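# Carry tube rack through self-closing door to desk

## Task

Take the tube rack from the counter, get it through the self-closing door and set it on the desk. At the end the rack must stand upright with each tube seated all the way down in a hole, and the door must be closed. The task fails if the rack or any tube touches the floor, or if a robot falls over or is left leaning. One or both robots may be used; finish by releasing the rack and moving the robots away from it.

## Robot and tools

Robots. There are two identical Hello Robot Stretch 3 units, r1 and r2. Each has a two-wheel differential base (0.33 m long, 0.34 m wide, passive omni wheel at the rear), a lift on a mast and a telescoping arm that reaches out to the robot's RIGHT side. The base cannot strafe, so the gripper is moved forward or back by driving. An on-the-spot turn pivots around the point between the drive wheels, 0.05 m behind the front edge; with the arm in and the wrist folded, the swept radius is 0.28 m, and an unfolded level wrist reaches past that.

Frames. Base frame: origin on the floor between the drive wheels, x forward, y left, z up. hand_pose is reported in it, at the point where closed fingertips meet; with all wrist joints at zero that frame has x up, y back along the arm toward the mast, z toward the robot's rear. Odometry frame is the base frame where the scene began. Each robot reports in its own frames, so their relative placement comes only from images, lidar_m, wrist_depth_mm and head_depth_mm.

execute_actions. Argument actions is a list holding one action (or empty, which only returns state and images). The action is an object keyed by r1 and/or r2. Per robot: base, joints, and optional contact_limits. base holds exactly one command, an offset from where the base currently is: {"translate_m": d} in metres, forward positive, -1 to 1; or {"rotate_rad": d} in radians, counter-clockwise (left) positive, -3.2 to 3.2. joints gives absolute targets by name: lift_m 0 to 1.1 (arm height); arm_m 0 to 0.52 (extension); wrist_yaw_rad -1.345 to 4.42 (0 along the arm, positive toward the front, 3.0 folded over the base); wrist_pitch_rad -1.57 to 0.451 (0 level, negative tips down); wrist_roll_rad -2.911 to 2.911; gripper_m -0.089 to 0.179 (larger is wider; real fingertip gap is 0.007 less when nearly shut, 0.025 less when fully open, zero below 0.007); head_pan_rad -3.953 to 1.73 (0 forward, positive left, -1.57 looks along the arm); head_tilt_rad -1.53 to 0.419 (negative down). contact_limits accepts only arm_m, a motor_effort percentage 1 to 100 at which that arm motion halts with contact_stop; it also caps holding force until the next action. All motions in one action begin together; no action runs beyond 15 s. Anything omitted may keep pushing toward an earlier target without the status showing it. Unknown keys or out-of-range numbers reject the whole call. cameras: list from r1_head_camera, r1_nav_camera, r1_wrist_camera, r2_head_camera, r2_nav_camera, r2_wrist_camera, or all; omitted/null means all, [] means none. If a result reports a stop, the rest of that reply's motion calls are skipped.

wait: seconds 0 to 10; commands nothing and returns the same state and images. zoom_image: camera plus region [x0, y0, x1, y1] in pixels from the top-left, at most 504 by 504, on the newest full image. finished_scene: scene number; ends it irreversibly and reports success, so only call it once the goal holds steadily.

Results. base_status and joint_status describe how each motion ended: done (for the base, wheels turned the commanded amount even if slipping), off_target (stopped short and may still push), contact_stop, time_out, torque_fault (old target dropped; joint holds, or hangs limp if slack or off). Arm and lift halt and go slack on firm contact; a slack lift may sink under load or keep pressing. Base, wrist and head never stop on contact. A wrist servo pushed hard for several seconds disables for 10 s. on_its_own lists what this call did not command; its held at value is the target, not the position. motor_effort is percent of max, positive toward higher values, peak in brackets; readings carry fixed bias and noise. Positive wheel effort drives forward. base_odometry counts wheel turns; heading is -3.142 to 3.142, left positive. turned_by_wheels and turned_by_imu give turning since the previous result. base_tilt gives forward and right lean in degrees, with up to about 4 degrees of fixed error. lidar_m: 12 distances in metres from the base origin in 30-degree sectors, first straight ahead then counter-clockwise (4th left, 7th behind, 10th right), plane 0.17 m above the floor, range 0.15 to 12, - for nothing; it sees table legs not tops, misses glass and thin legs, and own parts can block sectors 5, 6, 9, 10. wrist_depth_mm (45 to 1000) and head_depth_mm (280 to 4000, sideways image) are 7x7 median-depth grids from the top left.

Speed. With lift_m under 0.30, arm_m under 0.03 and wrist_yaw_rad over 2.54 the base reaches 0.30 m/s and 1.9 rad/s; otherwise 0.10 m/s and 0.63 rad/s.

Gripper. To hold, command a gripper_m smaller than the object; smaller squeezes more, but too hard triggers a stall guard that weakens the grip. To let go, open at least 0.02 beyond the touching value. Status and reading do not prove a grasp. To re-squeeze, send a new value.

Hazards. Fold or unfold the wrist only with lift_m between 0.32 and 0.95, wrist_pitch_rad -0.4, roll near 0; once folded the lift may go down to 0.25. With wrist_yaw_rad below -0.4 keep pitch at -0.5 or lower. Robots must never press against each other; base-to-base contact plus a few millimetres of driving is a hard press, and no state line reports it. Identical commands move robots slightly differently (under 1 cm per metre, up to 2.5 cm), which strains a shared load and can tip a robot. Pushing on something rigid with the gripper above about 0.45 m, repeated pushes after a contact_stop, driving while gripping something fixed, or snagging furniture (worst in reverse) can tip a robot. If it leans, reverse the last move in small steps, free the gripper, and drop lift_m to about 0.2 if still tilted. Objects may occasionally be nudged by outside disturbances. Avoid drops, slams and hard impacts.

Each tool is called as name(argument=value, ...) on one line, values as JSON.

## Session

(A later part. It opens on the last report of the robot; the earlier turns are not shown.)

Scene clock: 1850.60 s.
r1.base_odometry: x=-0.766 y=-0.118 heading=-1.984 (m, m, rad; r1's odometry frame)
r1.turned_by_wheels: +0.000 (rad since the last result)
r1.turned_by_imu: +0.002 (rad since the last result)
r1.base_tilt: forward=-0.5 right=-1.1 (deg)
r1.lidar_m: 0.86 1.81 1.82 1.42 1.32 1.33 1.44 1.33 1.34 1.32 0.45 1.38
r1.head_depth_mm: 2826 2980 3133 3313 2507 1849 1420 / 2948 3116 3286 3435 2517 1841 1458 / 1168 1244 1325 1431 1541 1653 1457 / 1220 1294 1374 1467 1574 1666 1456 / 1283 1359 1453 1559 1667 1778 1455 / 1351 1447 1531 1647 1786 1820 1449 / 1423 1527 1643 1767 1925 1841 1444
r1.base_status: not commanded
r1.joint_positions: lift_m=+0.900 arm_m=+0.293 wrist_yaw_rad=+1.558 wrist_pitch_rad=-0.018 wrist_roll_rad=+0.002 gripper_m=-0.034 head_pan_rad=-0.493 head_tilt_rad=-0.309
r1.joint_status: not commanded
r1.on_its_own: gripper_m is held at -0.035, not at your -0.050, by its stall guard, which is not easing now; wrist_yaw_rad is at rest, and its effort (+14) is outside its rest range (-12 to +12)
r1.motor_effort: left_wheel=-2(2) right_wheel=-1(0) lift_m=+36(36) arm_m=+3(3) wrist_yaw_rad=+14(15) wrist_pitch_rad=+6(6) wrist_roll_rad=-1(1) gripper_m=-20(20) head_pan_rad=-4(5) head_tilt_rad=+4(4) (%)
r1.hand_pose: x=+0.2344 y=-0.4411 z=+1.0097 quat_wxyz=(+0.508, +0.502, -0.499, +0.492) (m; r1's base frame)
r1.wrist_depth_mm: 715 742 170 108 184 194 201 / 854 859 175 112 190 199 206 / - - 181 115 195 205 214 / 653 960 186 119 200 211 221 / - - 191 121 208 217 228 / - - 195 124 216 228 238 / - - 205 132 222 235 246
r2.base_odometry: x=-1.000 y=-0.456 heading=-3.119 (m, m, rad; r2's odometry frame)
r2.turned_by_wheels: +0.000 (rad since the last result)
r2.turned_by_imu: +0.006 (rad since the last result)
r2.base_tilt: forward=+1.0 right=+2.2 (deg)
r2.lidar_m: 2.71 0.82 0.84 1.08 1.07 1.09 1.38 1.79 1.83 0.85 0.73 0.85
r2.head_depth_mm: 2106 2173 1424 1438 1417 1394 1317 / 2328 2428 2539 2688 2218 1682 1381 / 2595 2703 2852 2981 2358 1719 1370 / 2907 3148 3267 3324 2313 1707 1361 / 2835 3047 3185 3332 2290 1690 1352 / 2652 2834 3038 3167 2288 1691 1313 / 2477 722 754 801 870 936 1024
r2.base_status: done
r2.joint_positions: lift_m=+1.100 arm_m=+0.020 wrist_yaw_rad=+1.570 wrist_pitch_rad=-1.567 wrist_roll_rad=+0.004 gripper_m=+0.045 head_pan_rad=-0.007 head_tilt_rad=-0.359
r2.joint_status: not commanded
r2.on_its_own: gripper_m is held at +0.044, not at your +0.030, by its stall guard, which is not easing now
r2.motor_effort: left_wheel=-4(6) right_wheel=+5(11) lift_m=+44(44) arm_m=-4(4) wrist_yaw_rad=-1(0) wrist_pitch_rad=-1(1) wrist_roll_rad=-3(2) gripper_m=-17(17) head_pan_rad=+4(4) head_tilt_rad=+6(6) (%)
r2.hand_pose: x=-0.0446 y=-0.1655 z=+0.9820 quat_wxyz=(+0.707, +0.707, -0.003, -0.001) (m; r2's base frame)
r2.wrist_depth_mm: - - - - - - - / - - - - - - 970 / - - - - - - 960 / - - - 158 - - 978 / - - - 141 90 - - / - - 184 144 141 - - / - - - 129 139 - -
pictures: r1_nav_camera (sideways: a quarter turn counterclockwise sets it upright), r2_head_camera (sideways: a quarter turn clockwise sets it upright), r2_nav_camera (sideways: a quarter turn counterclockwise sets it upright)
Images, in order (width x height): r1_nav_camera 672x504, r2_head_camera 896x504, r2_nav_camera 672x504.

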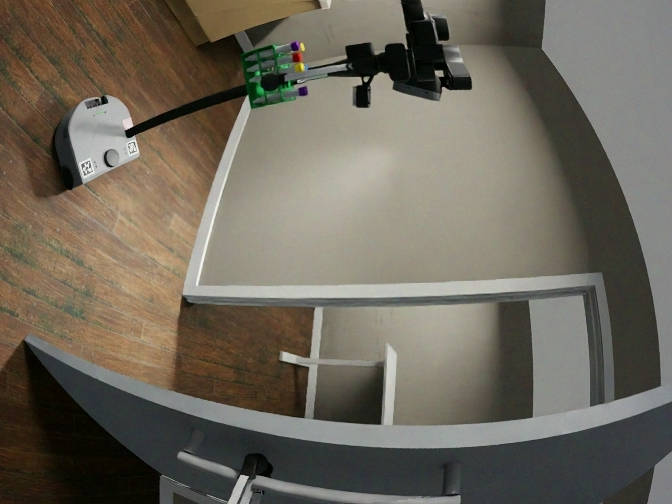

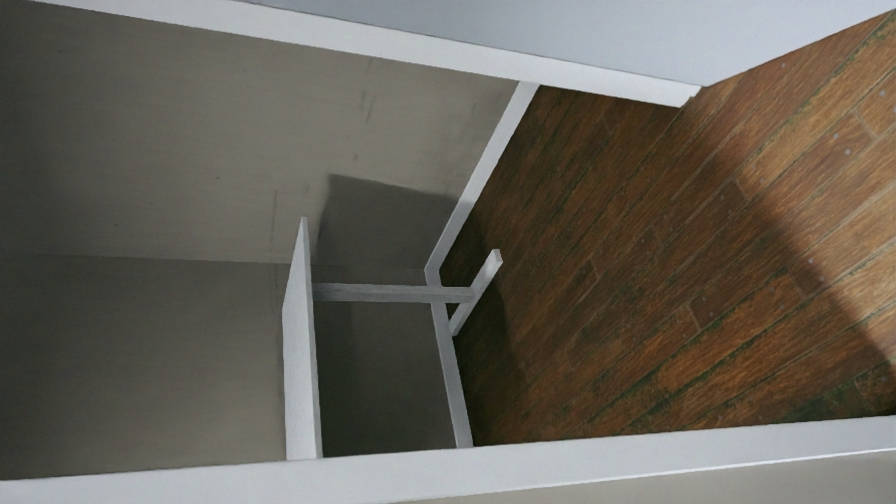

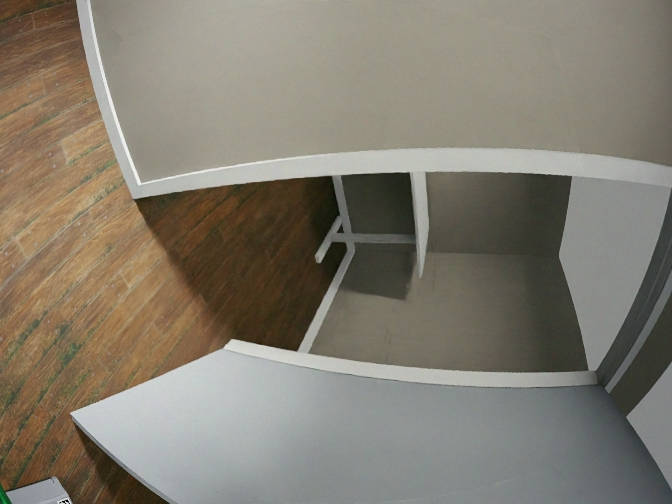

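execute_actions(actions=[{"r2": {"base": {"translate_m": 1.0}}}], cameras=["r2_head_camera", "r2_nav_camera", "r2_wrist_camera"])

Scene clock: 1892.33 s.
r1.base_odometry: x=-0.766 y=-0.118 heading=-1.984 (m, m, rad; r1's odometry frame)
r1.turned_by_wheels: +0.000 (rad since the last result)
r1.turned_by_imu: +0.003 (rad since the last result)
r1.base_tilt: forward=-0.6 right=-1.0 (deg)
r1.lidar_m: 1.66 1.81 1.82 1.42 1.32 1.33 1.44 1.33 1.34 1.33 0.44 1.29
r1.head_depth_mm: 2834 1130 3142 3194 2495 1855 1340 / 2960 1147 3269 3357 2378 1574 1321 / 1169 1238 1332 1432 1542 1634 1395 / 1221 1296 1377 1469 1580 1666 1458 / 1285 1364 1443 1556 1680 1762 1460 / 1350 1432 1535 1661 1775 1843 1456 / 1423 1522 1623 1765 1913 1821 1443
r1.base_status: not commanded
r1.joint_positions: lift_m=+0.900 arm_m=+0.293 wrist_yaw_rad=+1.558 wrist_pitch_rad=-0.018 wrist_roll_rad=+0.002 gripper_m=-0.034 head_pan_rad=-0.493 head_tilt_rad=-0.309
r1.joint_status: not commanded
r1.on_its_own: gripper_m is held at -0.035, not at your -0.050, by its stall guard, which is not easing now; wrist_yaw_rad is at rest, and its effort (+15) is outside its rest range (-12 to +12)
r1.motor_effort: left_wheel=-2(2) right_wheel=+0(0) lift_m=+37(36) arm_m=+3(3) wrist_yaw_rad=+15(15) wrist_pitch_rad=+6(6) wrist_roll_rad=-1(1) gripper_m=-20(20) head_pan_rad=-4(5) head_tilt_rad=+4(4) (%)
r1.hand_pose: x=+0.2344 y=-0.4411 z=+1.0097 quat_wxyz=(+0.508, +0.502, -0.499, +0.492) (m; r1's base frame)
r1.wrist_depth_mm: - - 170 108 185 192 202 / - - 176 112 190 198 207 / - - 181 115 195 206 215 / - - 185 119 201 212 223 / - - 191 121 208 217 231 / - - 194 124 217 227 236 / - - 205 132 222 233 247
r2.base_odometry: x=-2.000 y=-0.478 heading=-3.120 (m, m, rad; r2's odometry frame)
r2.turned_by_wheels: +0.000 (rad since the last result)
r2.turned_by_imu: +0.008 (rad since the last result)
r2.base_tilt: forward=+1.0 right=+2.3 (deg)
r2.lidar_m: 1.97 1.64 2.18 0.31 0.30 1.78 2.14 1.28 0.61 0.58 0.59 1.52
r2.head_depth_mm: 1530 1579 1646 1718 1791 1753 1397 / 1698 1765 1840 1943 2043 1734 1370 / 1912 2011 2089 2239 2221 1726 1370 / 2137 2245 2354 2604 2317 1714 1358 / 2026 2172 2044 2414 2202 1711 1350 / 1885 2029 2019 2300 2251 1710 1340 / 1775 1895 1946 2143 2217 1666 1334
r2.base_status: done
r2.joint_positions: lift_m=+1.100 arm_m=+0.020 wrist_yaw_rad=+1.570 wrist_pitch_rad=-1.567 wrist_roll_rad=+0.004 gripper_m=+0.045 head_pan_rad=-0.007 head_tilt_rad=-0.359
r2.joint_status: not commanded
r2.on_its_own: gripper_m is held at +0.044, not at your +0.030, by its stall guard, which is not easing now
r2.motor_effort: left_wheel=-3(8) right_wheel=+5(10) lift_m=+44(44) arm_m=-4(4) wrist_yaw_rad=+0(0) wrist_pitch_rad=-1(1) wrist_roll_rad=-3(2) gripper_m=-18(18) head_pan_rad=+4(4) head_tilt_rad=+6(6) (%)
r2.hand_pose: x=-0.0446 y=-0.1655 z=+0.9820 quat_wxyz=(+0.707, +0.707, -0.003, -0.001) (m; r2's base frame)
r2.wrist_depth_mm: - - - - - 771 502 / - - - - - 782 500 / - - - - - 801 513 / - - - 158 - 805 516 / - 731 - 142 90 823 522 / 495 - 184 144 141 775 527 / - - - 143 139 752 530
pictures: r2_head_camera (sideways: a quarter turn clockwise sets it upright), r2_nav_camera (sideways: a quarter turn counterclockwise sets it upright), r2_wrist_camera
Images, in order (width x height): r2_head_camera 896x504, r2_nav_camera 672x504, r2_wrist_camera 644x364.

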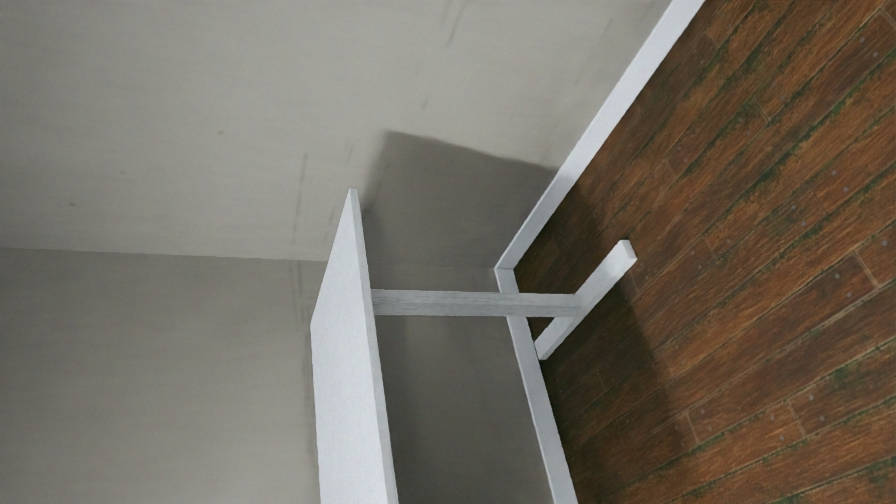

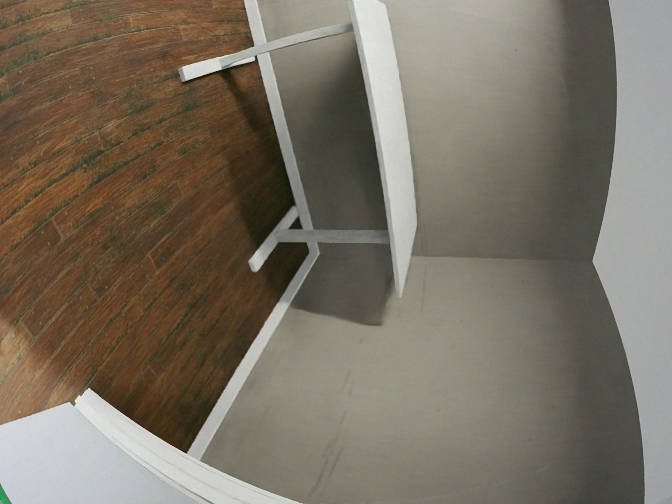

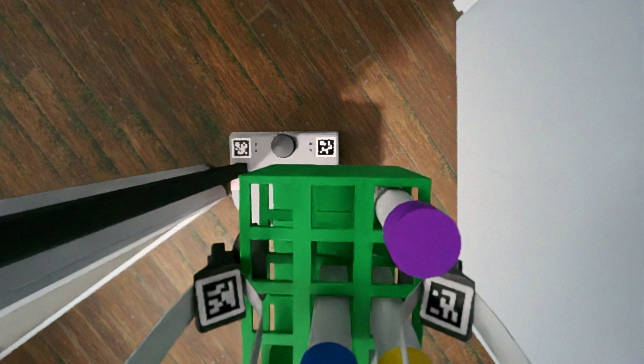

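execute_actions(actions=[{"r2": {"base": {"translate_m": 0.6}, "joints": {"head_pan_rad": 0.6, "head_tilt_rad": -0.5}}}], cameras=["r2_head_camera", "r2_nav_camera", "r1_nav_camera"])

Scene clock: 1914.73 s.
r1.base_odometry: x=-0.766 y=-0.118 heading=-1.984 (m, m, rad; r1's odometry frame)
r1.turned_by_wheels: +0.000 (rad since the last result)
r1.turned_by_imu: +0.002 (rad since the last result)
r1.base_tilt: forward=-0.7 right=-1.0 (deg)
r1.lidar_m: 1.66 1.81 1.82 1.43 1.32 1.34 1.43 1.33 1.34 1.32 0.44 1.38
r1.head_depth_mm: 2831 2972 3117 3265 2508 1779 1419 / 2969 3110 3304 3441 2498 1844 1466 / 1173 1250 1330 1426 1533 1657 1456 / 1224 1299 1367 1472 1570 1673 1461 / 1282 1358 1452 1558 1675 1748 1449 / 1353 1436 1533 1652 1790 1835 1449 / 1428 1520 1637 1765 1922 1828 1448
r1.base_status: not commanded
r1.joint_positions: lift_m=+0.900 arm_m=+0.293 wrist_yaw_rad=+1.558 wrist_pitch_rad=-0.018 wrist_roll_rad=+0.002 gripper_m=-0.034 head_pan_rad=-0.493 head_tilt_rad=-0.309
r1.joint_status: not commanded
r1.on_its_own: gripper_m is held at -0.035, not at your -0.050, by its stall guard, which is not easing now; wrist_yaw_rad is at rest, and its effort (+14) is outside its rest range (-12 to +12)
r1.motor_effort: left_wheel=-2(2) right_wheel=+0(0) lift_m=+36(36) arm_m=+3(3) wrist_yaw_rad=+14(15) wrist_pitch_rad=+6(6) wrist_roll_rad=-1(1) gripper_m=-19(19) head_pan_rad=-5(5) head_tilt_rad=+4(4) (%)
r1.hand_pose: x=+0.2344 y=-0.4411 z=+1.0097 quat_wxyz=(+0.508, +0.502, -0.499, +0.492) (m; r1's base frame)
r1.wrist_depth_mm: - - 171 108 185 193 201 / - - 175 112 190 199 207 / - - 180 114 197 206 216 / - - 185 118 203 212 223 / - - 190 121 210 219 230 / - - 193 125 216 225 238 / - - 206 132 223 234 245
r2.base_odometry: x=-2.599 y=-0.491 heading=-3.120 (m, m, rad; r2's odometry frame)
r2.turned_by_wheels: +0.000 (rad since the last result)
r2.turned_by_imu: +0.005 (rad since the last result)
r2.base_tilt: forward=+1.0 right=+2.3 (deg)
r2.lidar_m: 1.37 1.64 1.26 2.17 2.06 0.73 2.61 0.82 0.58 0.54 1.14 1.18
r2.head_depth_mm: 1342 1467 1236 1794 1915 1530 1267 / 1337 1473 1206 1805 1905 1533 1266 / 1349 1467 1184 1793 1911 1521 1256 / 1332 1463 1163 1783 1910 1514 1241 / 1336 1459 1140 1792 1912 1510 1230 / 1336 1458 1121 1783 1880 1485 1229 / 1332 1457 1100 1773 1760 1465 1227
r2.base_status: done
r2.joint_positions: lift_m=+1.100 arm_m=+0.020 wrist_yaw_rad=+1.570 wrist_pitch_rad=-1.567 wrist_roll_rad=+0.004 gripper_m=+0.045 head_pan_rad=+0.593 head_tilt_rad=-0.494
r2.joint_status: all done
r2.on_its_own: gripper_m is held at +0.044, not at your +0.030, by its stall guard, which is not easing now
r2.motor_effort: left_wheel=-4(5) right_wheel=+5(9) lift_m=+44(44) arm_m=-4(4) wrist_yaw_rad=+0(0) wrist_pitch_rad=-1(1) wrist_roll_rad=-3(2) gripper_m=-18(17) head_pan_rad=+4(48) head_tilt_rad=-4(22) (%)
r2.hand_pose: x=-0.0446 y=-0.1655 z=+0.9820 quat_wxyz=(+0.707, +0.707, -0.003, -0.001) (m; r2's base frame)
r2.wrist_depth_mm: - - - - - - - / - - - - - - 998 / - - - - - - 683 / - - - 158 - 749 514 / - - - 142 90 779 480 / - - 184 144 141 721 510 / - - - 144 139 706 493
pictures: r1_nav_camera (sideways: a quarter turn counterclockwise sets it upright), r2_head_camera (sideways: a quarter turn clockwise sets it upright), r2_nav_camera (sideways: a quarter turn counterclockwise sets it upright)
Images, in order (width x height): r1_nav_camera 672x504, r2_head_camera 896x504, r2_nav_camera 672x504.

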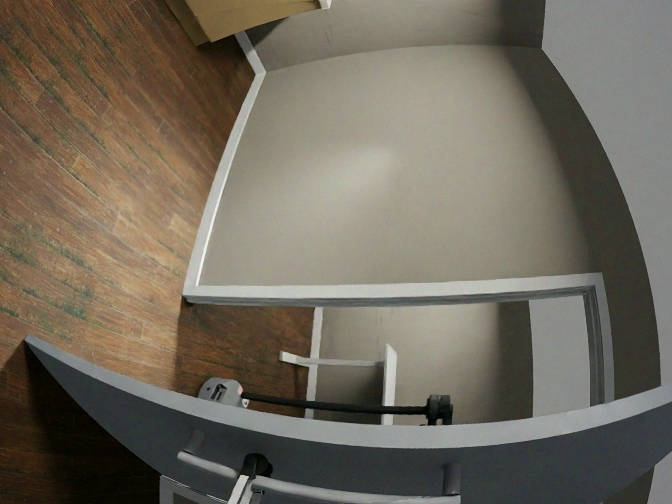

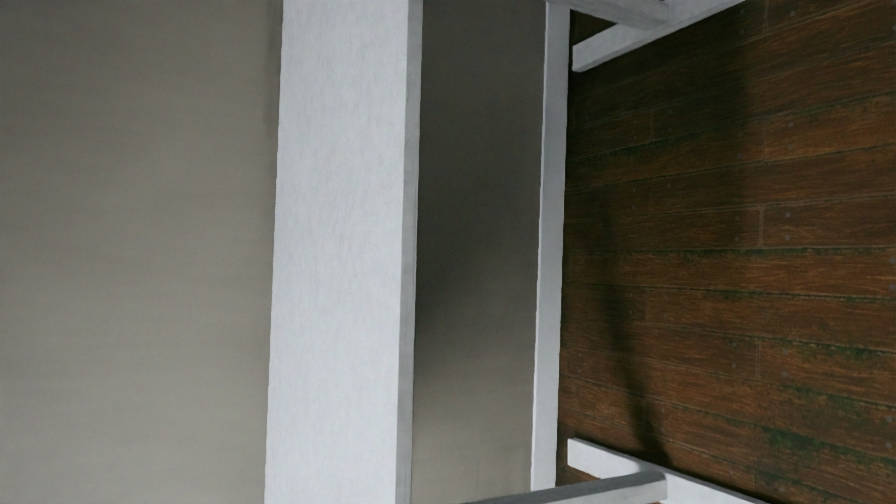

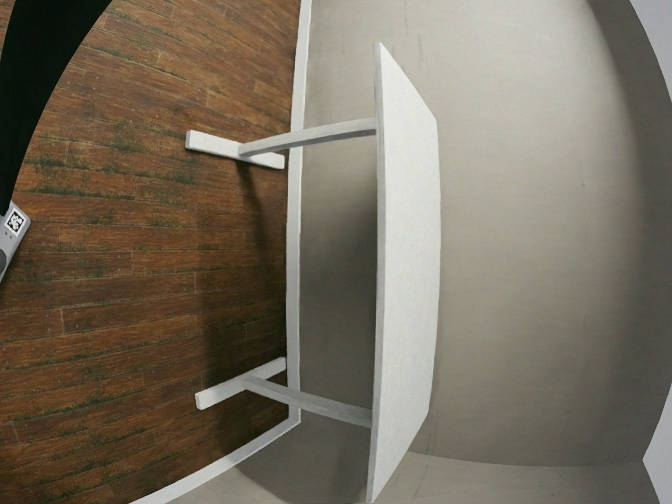

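zoom_image(camera="r2_head_camera", region=[200, 150, 504, 354])

Region (200, 150, 504, 354) of r2_head_camera's 896x504 image, scaled by 1.658, with more detail than that image has; it fills the top 338 rows of this view, and the rest is white.

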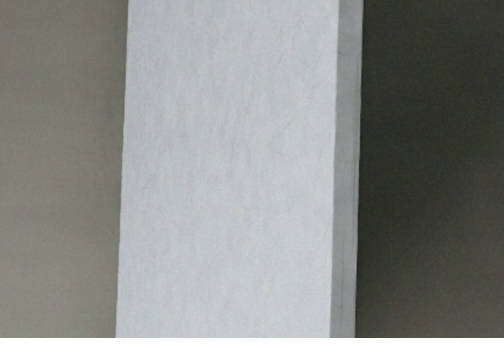

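execute_actions(actions=[{"r1": {"joints": {"arm_m": 0.296, "wrist_yaw_rad": 1.57}}, "r2": {"base": {"rotate_rad": 0.593}, "joints": {"head_pan_rad": 0.0, "head_tilt_rad": -0.6}}}], cameras=["r2_head_camera"])

Scene clock: 2036.63 s.
r1.base_odometry: x=-0.766 y=-0.118 heading=-1.984 (m, m, rad; r1's odometry frame)
r1.turned_by_wheels: +0.000 (rad since the last result)
r1.turned_by_imu: +0.002 (rad since the last result)
r1.base_tilt: forward=-0.7 right=-1.0 (deg)
r1.lidar_m: 1.66 1.81 1.82 1.43 1.32 1.34 1.43 1.33 1.34 1.32 0.44 1.38
r1.head_depth_mm: 2847 2971 3127 3295 2500 1844 1415 / 2965 3159 3293 3352 2503 1846 1457 / 1171 1249 1334 1424 1542 1655 1457 / 1219 1292 1382 1470 1578 1671 1453 / 1285 1364 1462 1553 1671 1763 1442 / 1349 1438 1535 1644 1783 1833 1448 / 1417 1520 1642 1756 1918 1829 1443
r1.base_status: not commanded
r1.joint_positions: lift_m=+0.900 arm_m=+0.296 wrist_yaw_rad=+1.563 wrist_pitch_rad=-0.018 wrist_roll_rad=+0.002 gripper_m=-0.034 head_pan_rad=-0.493 head_tilt_rad=-0.309
r1.joint_status: all done
r1.on_its_own: gripper_m is held at -0.035, not at your -0.050, by its stall guard, which is not easing now
r1.motor_effort: left_wheel=-2(2) right_wheel=-1(1) lift_m=+36(36) arm_m=+4(3) wrist_yaw_rad=+8(15) wrist_pitch_rad=+6(6) wrist_roll_rad=-1(1) gripper_m=-19(20) head_pan_rad=-4(4) head_tilt_rad=+4(3) (%)
r1.hand_pose: x=+0.2344 y=-0.4426 z=+1.0097 quat_wxyz=(+0.506, +0.503, -0.498, +0.493) (m; r1's base frame)
r1.wrist_depth_mm: - - 169 110 184 192 200 / - - 174 112 189 198 206 / - - 180 116 196 203 213 / - - 186 119 201 211 220 / - - 189 121 208 216 227 / - - 194 124 216 223 235 / - - 204 132 223 234 245
r2.base_odometry: x=-2.599 y=-0.491 heading=-2.527 (m, m, rad; r2's odometry frame)
r2.turned_by_wheels: +0.593 (rad since the last result)
r2.turned_by_imu: +0.589 (rad since the last result)
r2.base_tilt: forward=+1.0 right=+2.3 (deg)
r2.lidar_m: 1.64 1.25 2.32 1.51 0.77 2.77 0.76 0.56 0.54 1.16 1.20 1.37
r2.head_depth_mm: 1328 1430 972 1899 1720 1421 1205 / 1330 1439 958 1895 1759 1421 1196 / 1339 1437 1011 1909 1747 1412 1183 / 1332 1415 994 1902 1721 1399 1178 / 1329 1410 988 1885 1726 1404 1174 / 1331 1428 963 1904 1720 1380 1167 / 1345 1416 953 1819 1577 1377 1168
r2.base_status: done
r2.joint_positions: lift_m=+1.100 arm_m=+0.020 wrist_yaw_rad=+1.570 wrist_pitch_rad=-1.567 wrist_roll_rad=+0.004 gripper_m=+0.045 head_pan_rad=+0.007 head_tilt_rad=-0.592
r2.joint_status: all done
r2.on_its_own: gripper_m is held at +0.044, not at your +0.030, by its stall guard, which is not easing now
r2.motor_effort: left_wheel=-4(8) right_wheel=+5(9) lift_m=+44(44) arm_m=-4(4) wrist_yaw_rad=+0(0) wrist_pitch_rad=-1(1) wrist_roll_rad=-2(2) gripper_m=-18(18) head_pan_rad=-5(44) head_tilt_rad=-5(17) (%)
r2.hand_pose: x=-0.0446 y=-0.1655 z=+0.9820 quat_wxyz=(+0.707, +0.707, -0.003, -0.001) (m; r2's base frame)
r2.wrist_depth_mm: - - - - - - - / - - - - - - - / - - - - - - - / - - - 159 - - - / - - - 142 90 - - / 966 - 184 144 141 861 869 / - - - 137 139 623 626
pictures: r2_head_camera (sideways: a quarter turn clockwise sets it upright)
Images, in order (width x height): r2_head_camera 896x504.

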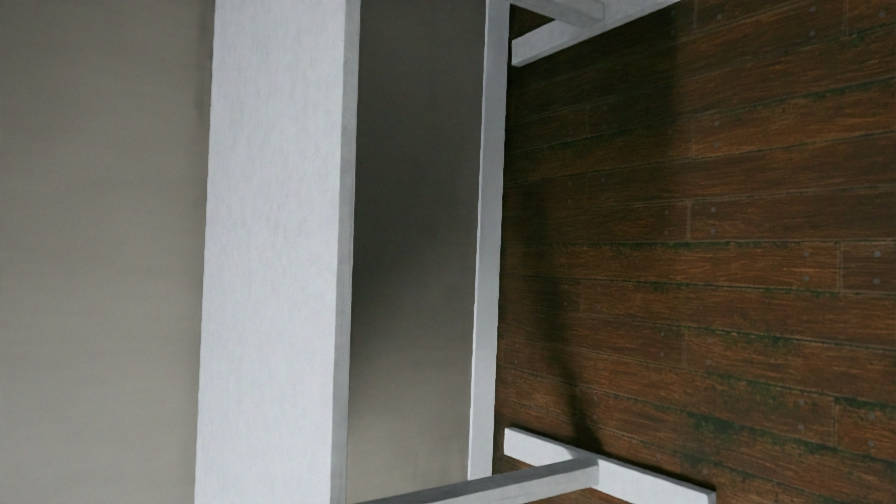

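execute_actions(actions=[{"r2": {"base": {"translate_m": 0.45}}}], cameras=["r2_head_camera", "r2_nav_camera"])

Scene clock: 2109.83 s.
r1.base_odometry: x=-0.766 y=-0.118 heading=-1.984 (m, m, rad; r1's odometry frame)
r1.turned_by_wheels: +0.000 (rad since the last result)
r1.turned_by_imu: +0.002 (rad since the last result)
r1.base_tilt: forward=-0.6 right=-1.1 (deg)
r1.lidar_m: 1.66 1.81 1.82 1.43 1.32 1.34 1.43 1.32 1.34 1.32 0.44 1.38
r1.head_depth_mm: 2830 2992 3120 3265 2495 1857 1416 / 2989 3113 3270 3402 2508 1843 1457 / 1173 1249 1327 1426 1539 1661 1460 / 1218 1294 1381 1464 1572 1668 1454 / 1282 1362 1457 1552 1671 1769 1455 / 1351 1438 1535 1647 1789 1835 1457 / 1426 1519 1637 1770 1917 1835 1452
r1.base_status: not commanded
r1.joint_positions: lift_m=+0.900 arm_m=+0.296 wrist_yaw_rad=+1.563 wrist_pitch_rad=-0.018 wrist_roll_rad=+0.002 gripper_m=-0.034 head_pan_rad=-0.493 head_tilt_rad=-0.309
r1.joint_status: not commanded
r1.on_its_own: gripper_m is held at -0.035, not at your -0.050, by its stall guard, which is not easing now
r1.motor_effort: left_wheel=-2(2) right_wheel=-1(1) lift_m=+37(36) arm_m=+4(4) wrist_yaw_rad=+8(8) wrist_pitch_rad=+6(6) wrist_roll_rad=-1(1) gripper_m=-19(19) head_pan_rad=-4(4) head_tilt_rad=+3(4) (%)
r1.hand_pose: x=+0.2344 y=-0.4426 z=+1.0097 quat_wxyz=(+0.506, +0.503, -0.498, +0.493) (m; r1's base frame)
r1.wrist_depth_mm: - - 170 110 184 192 201 / - - 174 113 189 199 208 / - - 180 115 195 205 215 / - - 187 119 202 211 222 / - - 191 121 208 218 228 / - - 196 124 215 224 234 / - - 204 131 222 233 245
r2.base_odometry: x=-2.967 y=-0.750 heading=-2.527 (m, m, rad; r2's odometry frame)
r2.turned_by_wheels: +0.000 (rad since the last result)
r2.turned_by_imu: +0.004 (rad since the last result)
r2.base_tilt: forward=+1.0 right=+2.2 (deg)
r2.lidar_m: 1.19 0.86 1.69 2.60 1.17 1.03 1.08 0.90 1.17 1.16 1.20 1.00
r2.head_depth_mm: 959 1066 909 625 509 1432 1198 / 961 1064 893 618 506 1422 1192 / 960 1077 884 611 502 1406 1186 / 966 1065 873 606 499 1405 1183 / 958 1068 856 599 494 1396 1179 / 967 1069 847 594 491 1398 1177 / 962 1076 835 588 487 1366 1161
r2.base_status: done
r2.joint_positions: lift_m=+1.100 arm_m=+0.020 wrist_yaw_rad=+1.570 wrist_pitch_rad=-1.567 wrist_roll_rad=+0.004 gripper_m=+0.045 head_pan_rad=+0.007 head_tilt_rad=-0.593
r2.joint_status: not commanded
r2.on_its_own: gripper_m is held at +0.044, not at your +0.030, by its stall guard, which is not easing now
r2.motor_effort: left_wheel=-4(5) right_wheel=+5(9) lift_m=+44(44) arm_m=-4(4) wrist_yaw_rad=+1(0) wrist_pitch_rad=-1(1) wrist_roll_rad=-3(3) gripper_m=-17(18) head_pan_rad=-5(5) head_tilt_rad=-5(4) (%)
r2.hand_pose: x=-0.0446 y=-0.1655 z=+0.9820 quat_wxyz=(+0.707, +0.707, -0.003, -0.001) (m; r2's base frame)
r2.wrist_depth_mm: - - - - - - - / - - - - - - - / - - - - - - - / - - - 159 - - - / - - - 142 90 - - / - - 183 144 141 - - / - - - 136 139 - -
pictures: r2_head_camera (sideways: a quarter turn clockwise sets it upright), r2_nav_camera (sideways: a quarter turn counterclockwise sets it upright)
Images, in order (width x height): r2_head_camera 896x504, r2_nav_camera 672x504.

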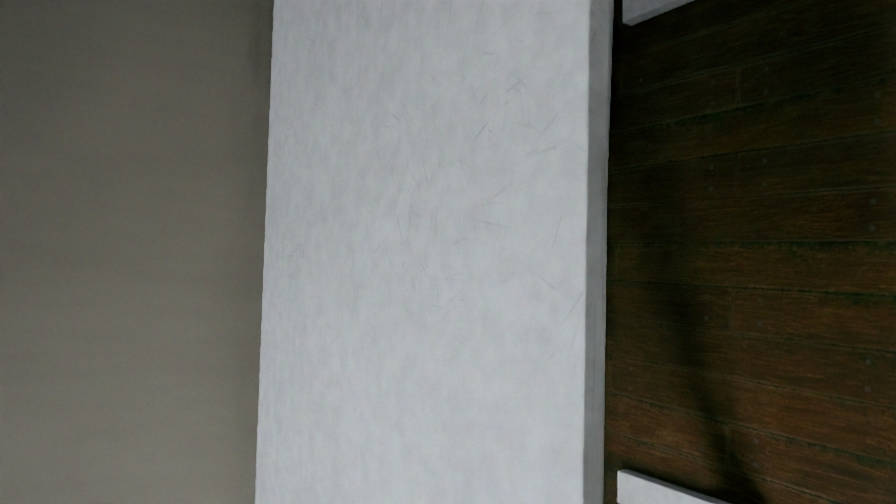

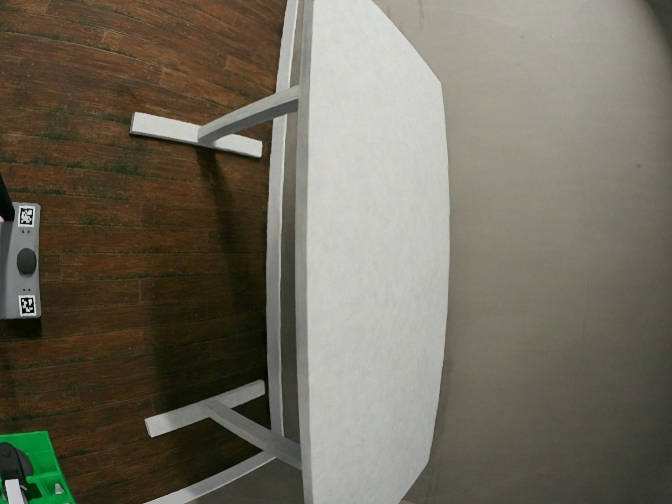

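execute_actions(actions=[{"r2": {"base": {"rotate_rad": 1.571}, "joints": {"head_pan_rad": -1.75, "head_tilt_rad": -0.95}}}], cameras=["r2_head_camera", "r2_nav_camera", "r2_wrist_camera"])

Scene clock: 2133.63 s.
r1.base_odometry: x=-0.766 y=-0.118 heading=-1.984 (m, m, rad; r1's odometry frame)
r1.turned_by_wheels: +0.000 (rad since the last result)
r1.turned_by_imu: +0.001 (rad since the last result)
r1.base_tilt: forward=-0.6 right=-1.0 (deg)
r1.lidar_m: 1.67 1.81 1.82 1.42 1.32 1.34 1.43 1.32 1.34 1.32 0.45 1.38
r1.head_depth_mm: 2854 2967 3131 3260 2522 1839 1419 / 2970 3121 3307 3441 2494 1842 1462 / 1171 1244 1331 1430 1542 1660 1456 / 1222 1294 1374 1464 1572 1668 1461 / 1286 1363 1448 1555 1670 1769 1455 / 1350 1447 1539 1653 1790 1840 1456 / 1418 1522 1628 1767 1912 1845 1445
r1.base_status: not commanded
r1.joint_positions: lift_m=+0.900 arm_m=+0.296 wrist_yaw_rad=+1.563 wrist_pitch_rad=-0.018 wrist_roll_rad=+0.002 gripper_m=-0.034 head_pan_rad=-0.493 head_tilt_rad=-0.309
r1.joint_status: not commanded
r1.on_its_own: gripper_m is held at -0.035, not at your -0.050, by its stall guard, which is not easing now
r1.motor_effort: left_wheel=-2(2) right_wheel=-1(1) lift_m=+36(36) arm_m=+4(4) wrist_yaw_rad=+8(8) wrist_pitch_rad=+6(6) wrist_roll_rad=-1(1) gripper_m=-19(19) head_pan_rad=-5(4) head_tilt_rad=+4(3) (%)
r1.hand_pose: x=+0.2344 y=-0.4426 z=+1.0097 quat_wxyz=(+0.506, +0.503, -0.498, +0.493) (m; r1's base frame)
r1.wrist_depth_mm: - - 171 109 185 192 202 / - - 176 113 190 199 208 / - - 180 115 197 204 212 / - - 184 119 201 209 219 / - - 190 121 208 219 226 / - - 196 125 216 225 236 / - - 204 132 223 232 246
r2.base_odometry: x=-2.967 y=-0.750 heading=-0.956 (m, m, rad; r2's odometry frame)
r2.turned_by_wheels: +1.571 (rad since the last result)
r2.turned_by_imu: +1.559 (rad since the last result)
r2.base_tilt: forward=+1.1 right=+2.3 (deg)
r2.lidar_m: 2.60 1.17 1.03 1.09 1.02 1.17 1.16 1.20 1.00 1.19 0.86 1.69
r2.head_depth_mm: - - - 1475 1360 1215 1090 / - - - 301 305 1171 1098 / - - - - 308 1166 - / - - - 1545 313 1159 - / - 555 - 1551 358 1179 1065 / 694 569 - 1479 1336 1187 1066 / 716 564 - 1462 1338 1177 1061
r2.base_status: done
r2.joint_positions: lift_m=+1.100 arm_m=+0.020 wrist_yaw_rad=+1.570 wrist_pitch_rad=-1.567 wrist_roll_rad=+0.004 gripper_m=+0.045 head_pan_rad=-1.743 head_tilt_rad=-0.938
r2.joint_status: all done
r2.on_its_own: gripper_m is held at +0.044, not at your +0.030, by its stall guard, which is not easing now
r2.motor_effort: left_wheel=-4(7) right_wheel=+5(10) lift_m=+44(44) arm_m=-4(5) wrist_yaw_rad=+0(0) wrist_pitch_rad=-1(1) wrist_roll_rad=-3(3) gripper_m=-16(17) head_pan_rad=-5(57) head_tilt_rad=-8(37) (%)
r2.hand_pose: x=-0.0446 y=-0.1655 z=+0.9820 quat_wxyz=(+0.707, +0.707, -0.003, -0.001) (m; r2's base frame)
r2.wrist_depth_mm: - - - - - - - / - - - - - - - / - - - - - - - / - - - 158 - - - / - - - 141 90 - - / - - 184 144 142 - - / - - - 137 140 - -
pictures: r2_head_camera (sideways: a quarter turn clockwise sets it upright), r2_nav_camera (sideways: a quarter turn counterclockwise sets it upright), r2_wrist_camera
Images, in order (width x height): r2_head_camera 896x504, r2_nav_camera 672x504, r2_wrist_camera 644x364.

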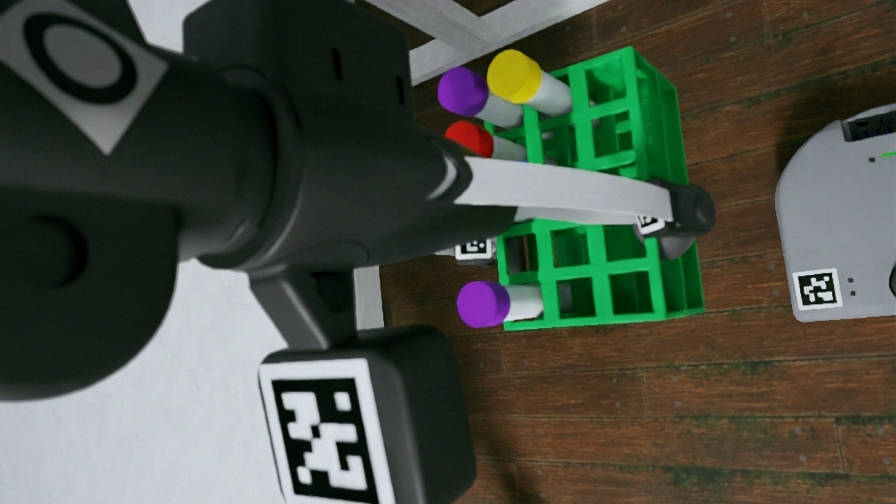

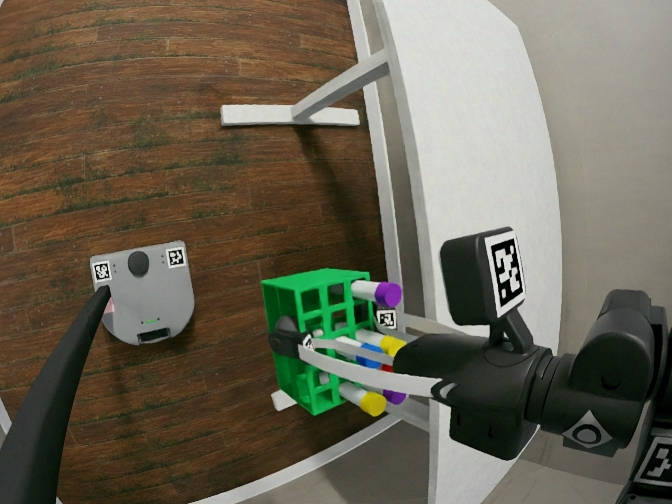

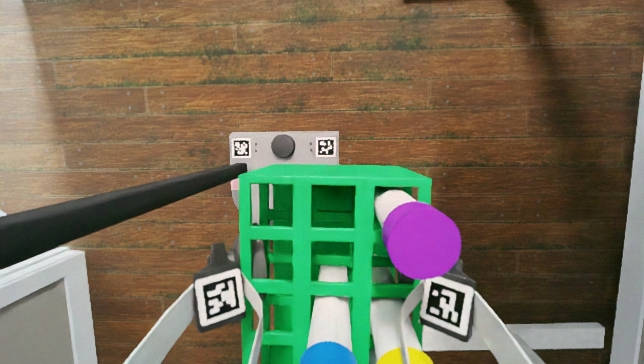

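execute_actions(actions=[{"r2": {"base": {"rotate_rad": 1.265}, "joints": {"head_pan_rad": 0.0, "head_tilt_rad": -0.45}}}], cameras=["r2_head_camera", "r2_nav_camera"])

Scene clock: 2256.57 s.
r1.base_odometry: x=-0.766 y=-0.118 heading=-1.984 (m, m, rad; r1's odometry frame)
r1.turned_by_wheels: +0.000 (rad since the last result)
r1.turned_by_imu: +0.001 (rad since the last result)
r1.base_tilt: forward=-0.6 right=-1.1 (deg)
r1.lidar_m: 1.66 1.81 1.82 1.43 1.32 1.33 1.43 1.33 1.34 1.33 0.44 1.38
r1.head_depth_mm: 2850 2960 3107 3236 2519 1846 1416 / 2963 3136 3260 3431 2489 1848 1461 / 1173 1246 1329 1436 1541 1658 1461 / 1222 1295 1376 1465 1577 1666 1455 / 1284 1363 1448 1561 1672 1764 1450 / 1353 1433 1534 1654 1778 1827 1455 / 1426 1525 1630 1757 1919 1834 1450
r1.base_status: not commanded
r1.joint_positions: lift_m=+0.900 arm_m=+0.296 wrist_yaw_rad=+1.563 wrist_pitch_rad=-0.018 wrist_roll_rad=+0.002 gripper_m=-0.034 head_pan_rad=-0.493 head_tilt_rad=-0.309
r1.joint_status: not commanded
r1.on_its_own: gripper_m is held at -0.035, not at your -0.050, by its stall guard, which is not easing now
r1.motor_effort: left_wheel=-2(2) right_wheel=-1(0) lift_m=+36(36) arm_m=+4(4) wrist_yaw_rad=+8(8) wrist_pitch_rad=+6(6) wrist_roll_rad=-1(1) gripper_m=-19(19) head_pan_rad=-3(4) head_tilt_rad=+3(4) (%)
r1.hand_pose: x=+0.2344 y=-0.4426 z=+1.0097 quat_wxyz=(+0.506, +0.503, -0.498, +0.493) (m; r1's base frame)
r1.wrist_depth_mm: - - 172 109 185 192 199 / - - 174 112 189 197 207 / - - 181 115 196 205 215 / - - 186 119 203 212 220 / - - 191 121 208 218 228 / - - 196 124 216 225 234 / - - 205 132 224 234 245
r2.base_odometry: x=-2.967 y=-0.750 heading=+0.309 (m, m, rad; r2's odometry frame)
r2.turned_by_wheels: +1.265 (rad since the last result)
r2.turned_by_imu: +1.255 (rad since the last result)
r2.base_tilt: forward=+1.0 right=+2.3 (deg)
r2.lidar_m: 1.60 0.90 0.92 1.16 1.16 1.00 1.20 1.19 0.86 2.23 1.80 1.04
r2.head_depth_mm: 879 889 944 1043 1204 1409 1296 / 3207 3506 3423 2430 1210 1347 1280 / 3143 3440 3702 2852 2032 1582 1282 / 3065 3353 3644 2842 2006 1546 1263 / 2999 3203 3505 2806 2001 1556 1253 / 2827 3045 1713 1789 1833 1548 1251 / 1220 1292 1355 1430 1509 1480 1249
r2.base_status: done
r2.joint_positions: lift_m=+1.100 arm_m=+0.020 wrist_yaw_rad=+1.570 wrist_pitch_rad=-1.567 wrist_roll_rad=+0.004 gripper_m=+0.045 head_pan_rad=-0.007 head_tilt_rad=-0.458
r2.joint_status: all done
r2.on_its_own: gripper_m is held at +0.044, not at your +0.030, by its stall guard, which is not easing now
r2.motor_effort: left_wheel=-4(8) right_wheel=+5(10) lift_m=+44(44) arm_m=-5(4) wrist_yaw_rad=-1(1) wrist_pitch_rad=-1(1) wrist_roll_rad=-3(2) gripper_m=-17(17) head_pan_rad=+4(58) head_tilt_rad=+5(42) (%)
r2.hand_pose: x=-0.0446 y=-0.1655 z=+0.9820 quat_wxyz=(+0.707, +0.707, -0.003, -0.001) (m; r2's base frame)
r2.wrist_depth_mm: - - - - - - - / - - - - - - - / - - - - - - - / - - - 158 - - - / - - - 141 90 - - / - - 184 144 141 - - / - - - 136 139 - -
pictures: r2_head_camera (sideways: a quarter turn clockwise sets it upright), r2_nav_camera (sideways: a quarter turn counterclockwise sets it upright)
Images, in order (width x height): r2_head_camera 896x504, r2_nav_camera 672x504.

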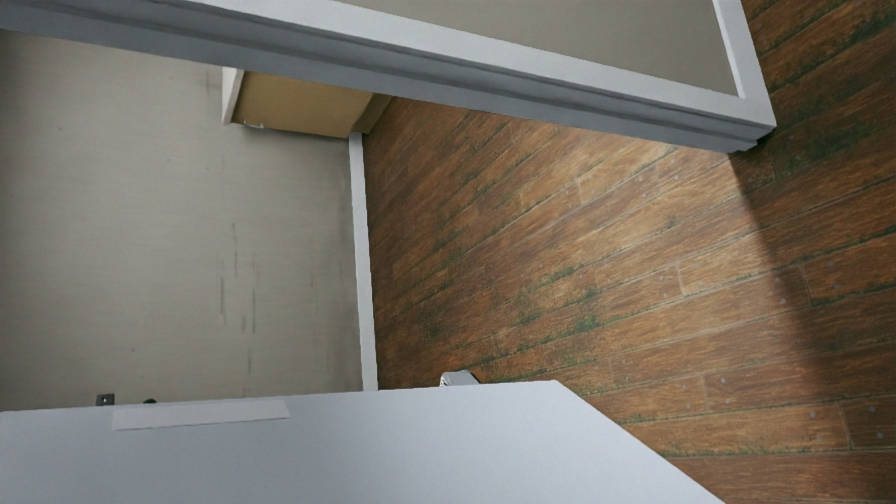

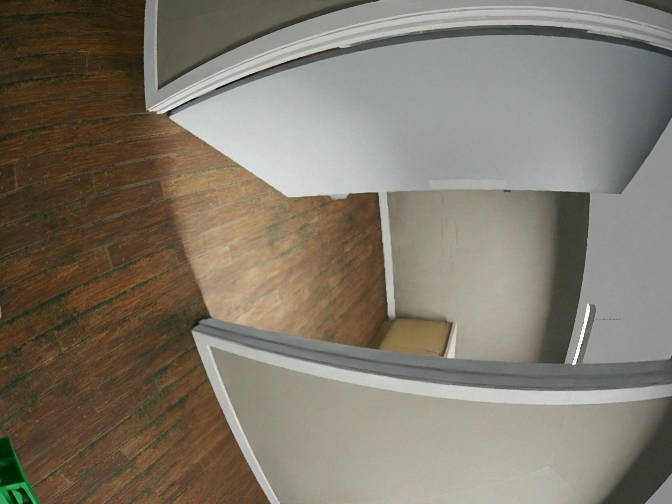

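execute_actions(actions=[])

Scene clock: 2285.60 s.
r1.base_odometry: x=-0.766 y=-0.118 heading=-1.984 (m, m, rad; r1's odometry frame)
r1.turned_by_wheels: +0.000 (rad since the last result)
r1.turned_by_imu: +0.001 (rad since the last result)
r1.base_tilt: forward=-0.6 right=-1.0 (deg)
r1.lidar_m: 1.66 1.81 1.83 1.43 1.32 1.34 1.43 1.33 1.34 1.33 0.44 1.38
r1.head_depth_mm: 2837 2975 3118 3284 2501 1855 1418 / 2963 3104 3314 3421 2492 1839 1454 / 1169 1242 1332 1432 1537 1658 1454 / 1219 1292 1378 1470 1574 1673 1449 / 1282 1364 1449 1548 1673 1758 1459 / 1355 1440 1536 1654 1788 1845 1457 / 1428 1521 1638 1752 1918 1823 1450
r1.base_status: not commanded
r1.joint_positions: lift_m=+0.900 arm_m=+0.296 wrist_yaw_rad=+1.563 wrist_pitch_rad=-0.018 wrist_roll_rad=+0.002 gripper_m=-0.034 head_pan_rad=-0.493 head_tilt_rad=-0.309
r1.joint_status: not commanded
r1.on_its_own: gripper_m is held at -0.035, not at your -0.050, by its stall guard, which is not easing now
r1.motor_effort: left_wheel=-2(2) right_wheel=-1(0) lift_m=+36(36) arm_m=+4(4) wrist_yaw_rad=+8(8) wrist_pitch_rad=+6(6) wrist_roll_rad=-1(1) gripper_m=-19(19) head_pan_rad=-5(4) head_tilt_rad=+3(4) (%)
r1.hand_pose: x=+0.2344 y=-0.4426 z=+1.0097 quat_wxyz=(+0.506, +0.503, -0.498, +0.493) (m; r1's base frame)
r1.wrist_depth_mm: - - 170 110 184 192 200 / - - 176 112 190 198 205 / - - 180 114 196 204 214 / - - 186 119 202 211 220 / - - 190 121 208 218 228 / - - 194 124 216 223 236 / - - 204 131 222 233 247
r2.base_odometry: x=-2.967 y=-0.750 heading=+0.309 (m, m, rad; r2's odometry frame)
r2.turned_by_wheels: +0.000 (rad since the last result)
r2.turned_by_imu: +0.000 (rad since the last result)
r2.base_tilt: forward=+1.0 right=+2.3 (deg)
r2.lidar_m: 1.60 0.90 0.92 1.16 1.16 1.00 1.19 1.19 0.86 2.23 1.80 1.03
r2.head_depth_mm: 878 886 953 1038 1192 1399 1295 / 3270 3464 3538 2430 1208 1341 1289 / 3167 3417 3733 2870 2040 1572 1277 / 3049 3331 3640 2832 2014 1543 1283 / 2961 3232 3504 2772 1989 1549 1264 / 2797 3030 1714 1801 1847 1537 1257 / 1216 1277 1350 1433 1515 1484 1259
r2.base_status: done
r2.joint_positions: lift_m=+1.100 arm_m=+0.020 wrist_yaw_rad=+1.570 wrist_pitch_rad=-1.567 wrist_roll_rad=+0.004 gripper_m=+0.045 head_pan_rad=-0.007 head_tilt_rad=-0.458
r2.joint_status: all done
r2.on_its_own: gripper_m is held at +0.044, not at your +0.030, by its stall guard, which is not easing now
r2.motor_effort: left_wheel=-3(8) right_wheel=+5(10) lift_m=+44(44) arm_m=-4(4) wrist_yaw_rad=+1(1) wrist_pitch_rad=-1(1) wrist_roll_rad=-2(2) gripper_m=-17(17) head_pan_rad=+4(58) head_tilt_rad=+5(42) (%)
r2.hand_pose: x=-0.0446 y=-0.1655 z=+0.9820 quat_wxyz=(+0.707, +0.707, -0.003, -0.001) (m; r2's base frame)
r2.wrist_depth_mm: - - - - - - - / - - - - - - - / - - - - - - - / - - - 159 - - - / - - - 142 90 - - / - - 184 144 141 - - / - - - 136 139 - -
pictures: r1_head_camera (sideways: a quarter turn clockwise sets it upright), r1_nav_camera (sideways: a quarter turn counterclockwise sets it upright), r1_wrist_camera, r2_head_camera (sideways: a quarter turn clockwise sets it upright), r2_nav_camera (sideways: a quarter turn counterclockwise sets it upright), r2_wrist_camera
Images, in order (width x height): r1_head_camera 896x504, r1_nav_camera 672x504, r1_wrist_camera 644x364, r2_head_camera 896x504, r2_nav_camera 672x504, r2_wrist_camera 644x364.

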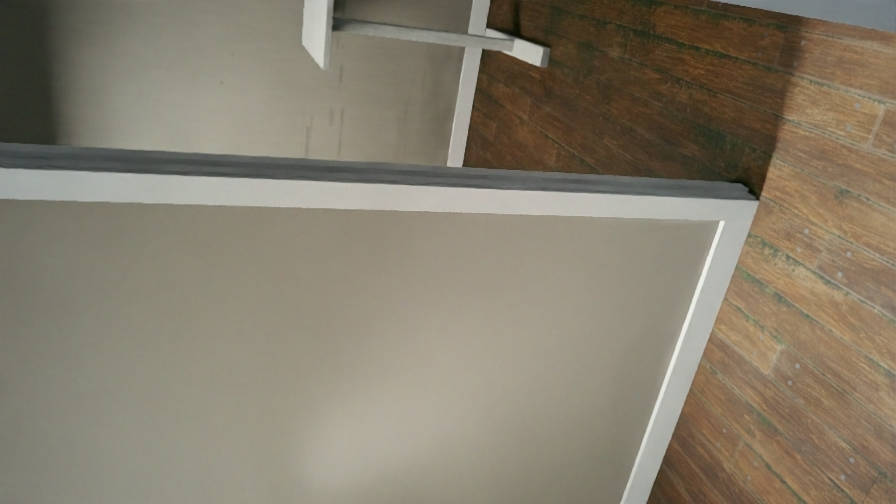

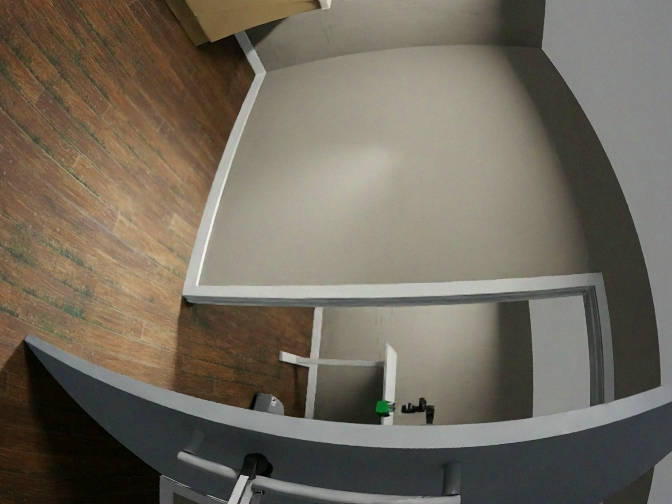

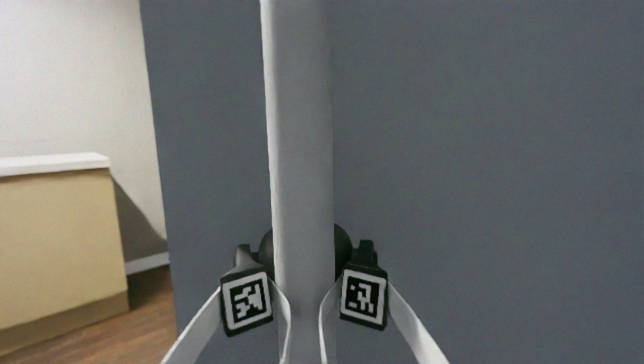

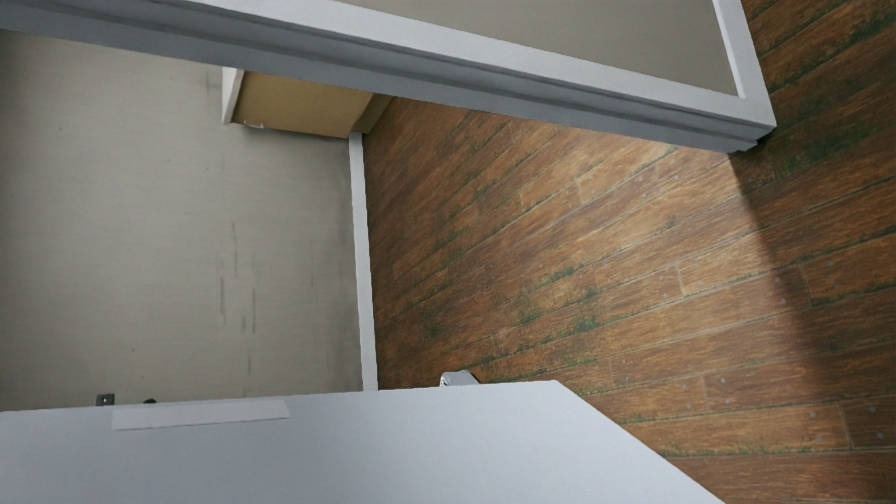

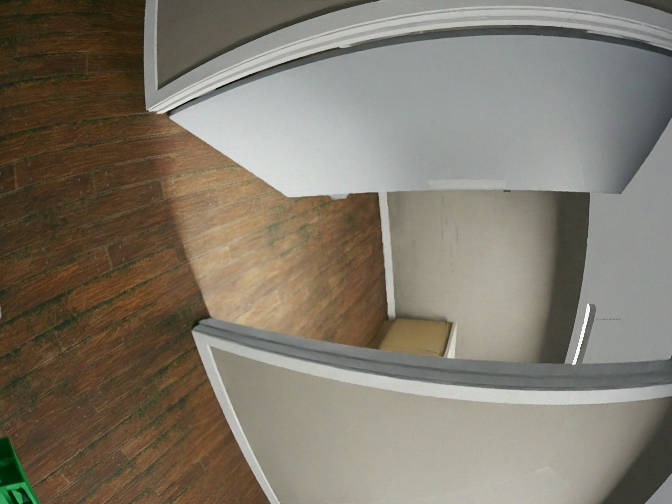

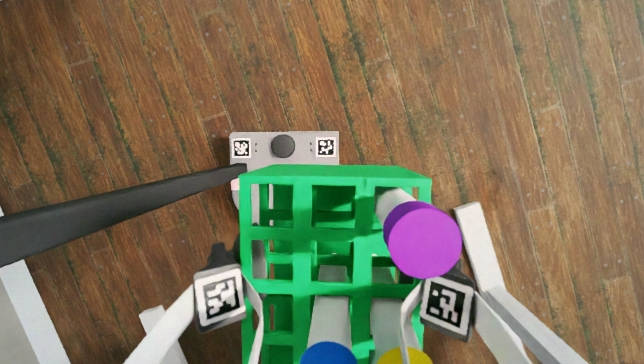

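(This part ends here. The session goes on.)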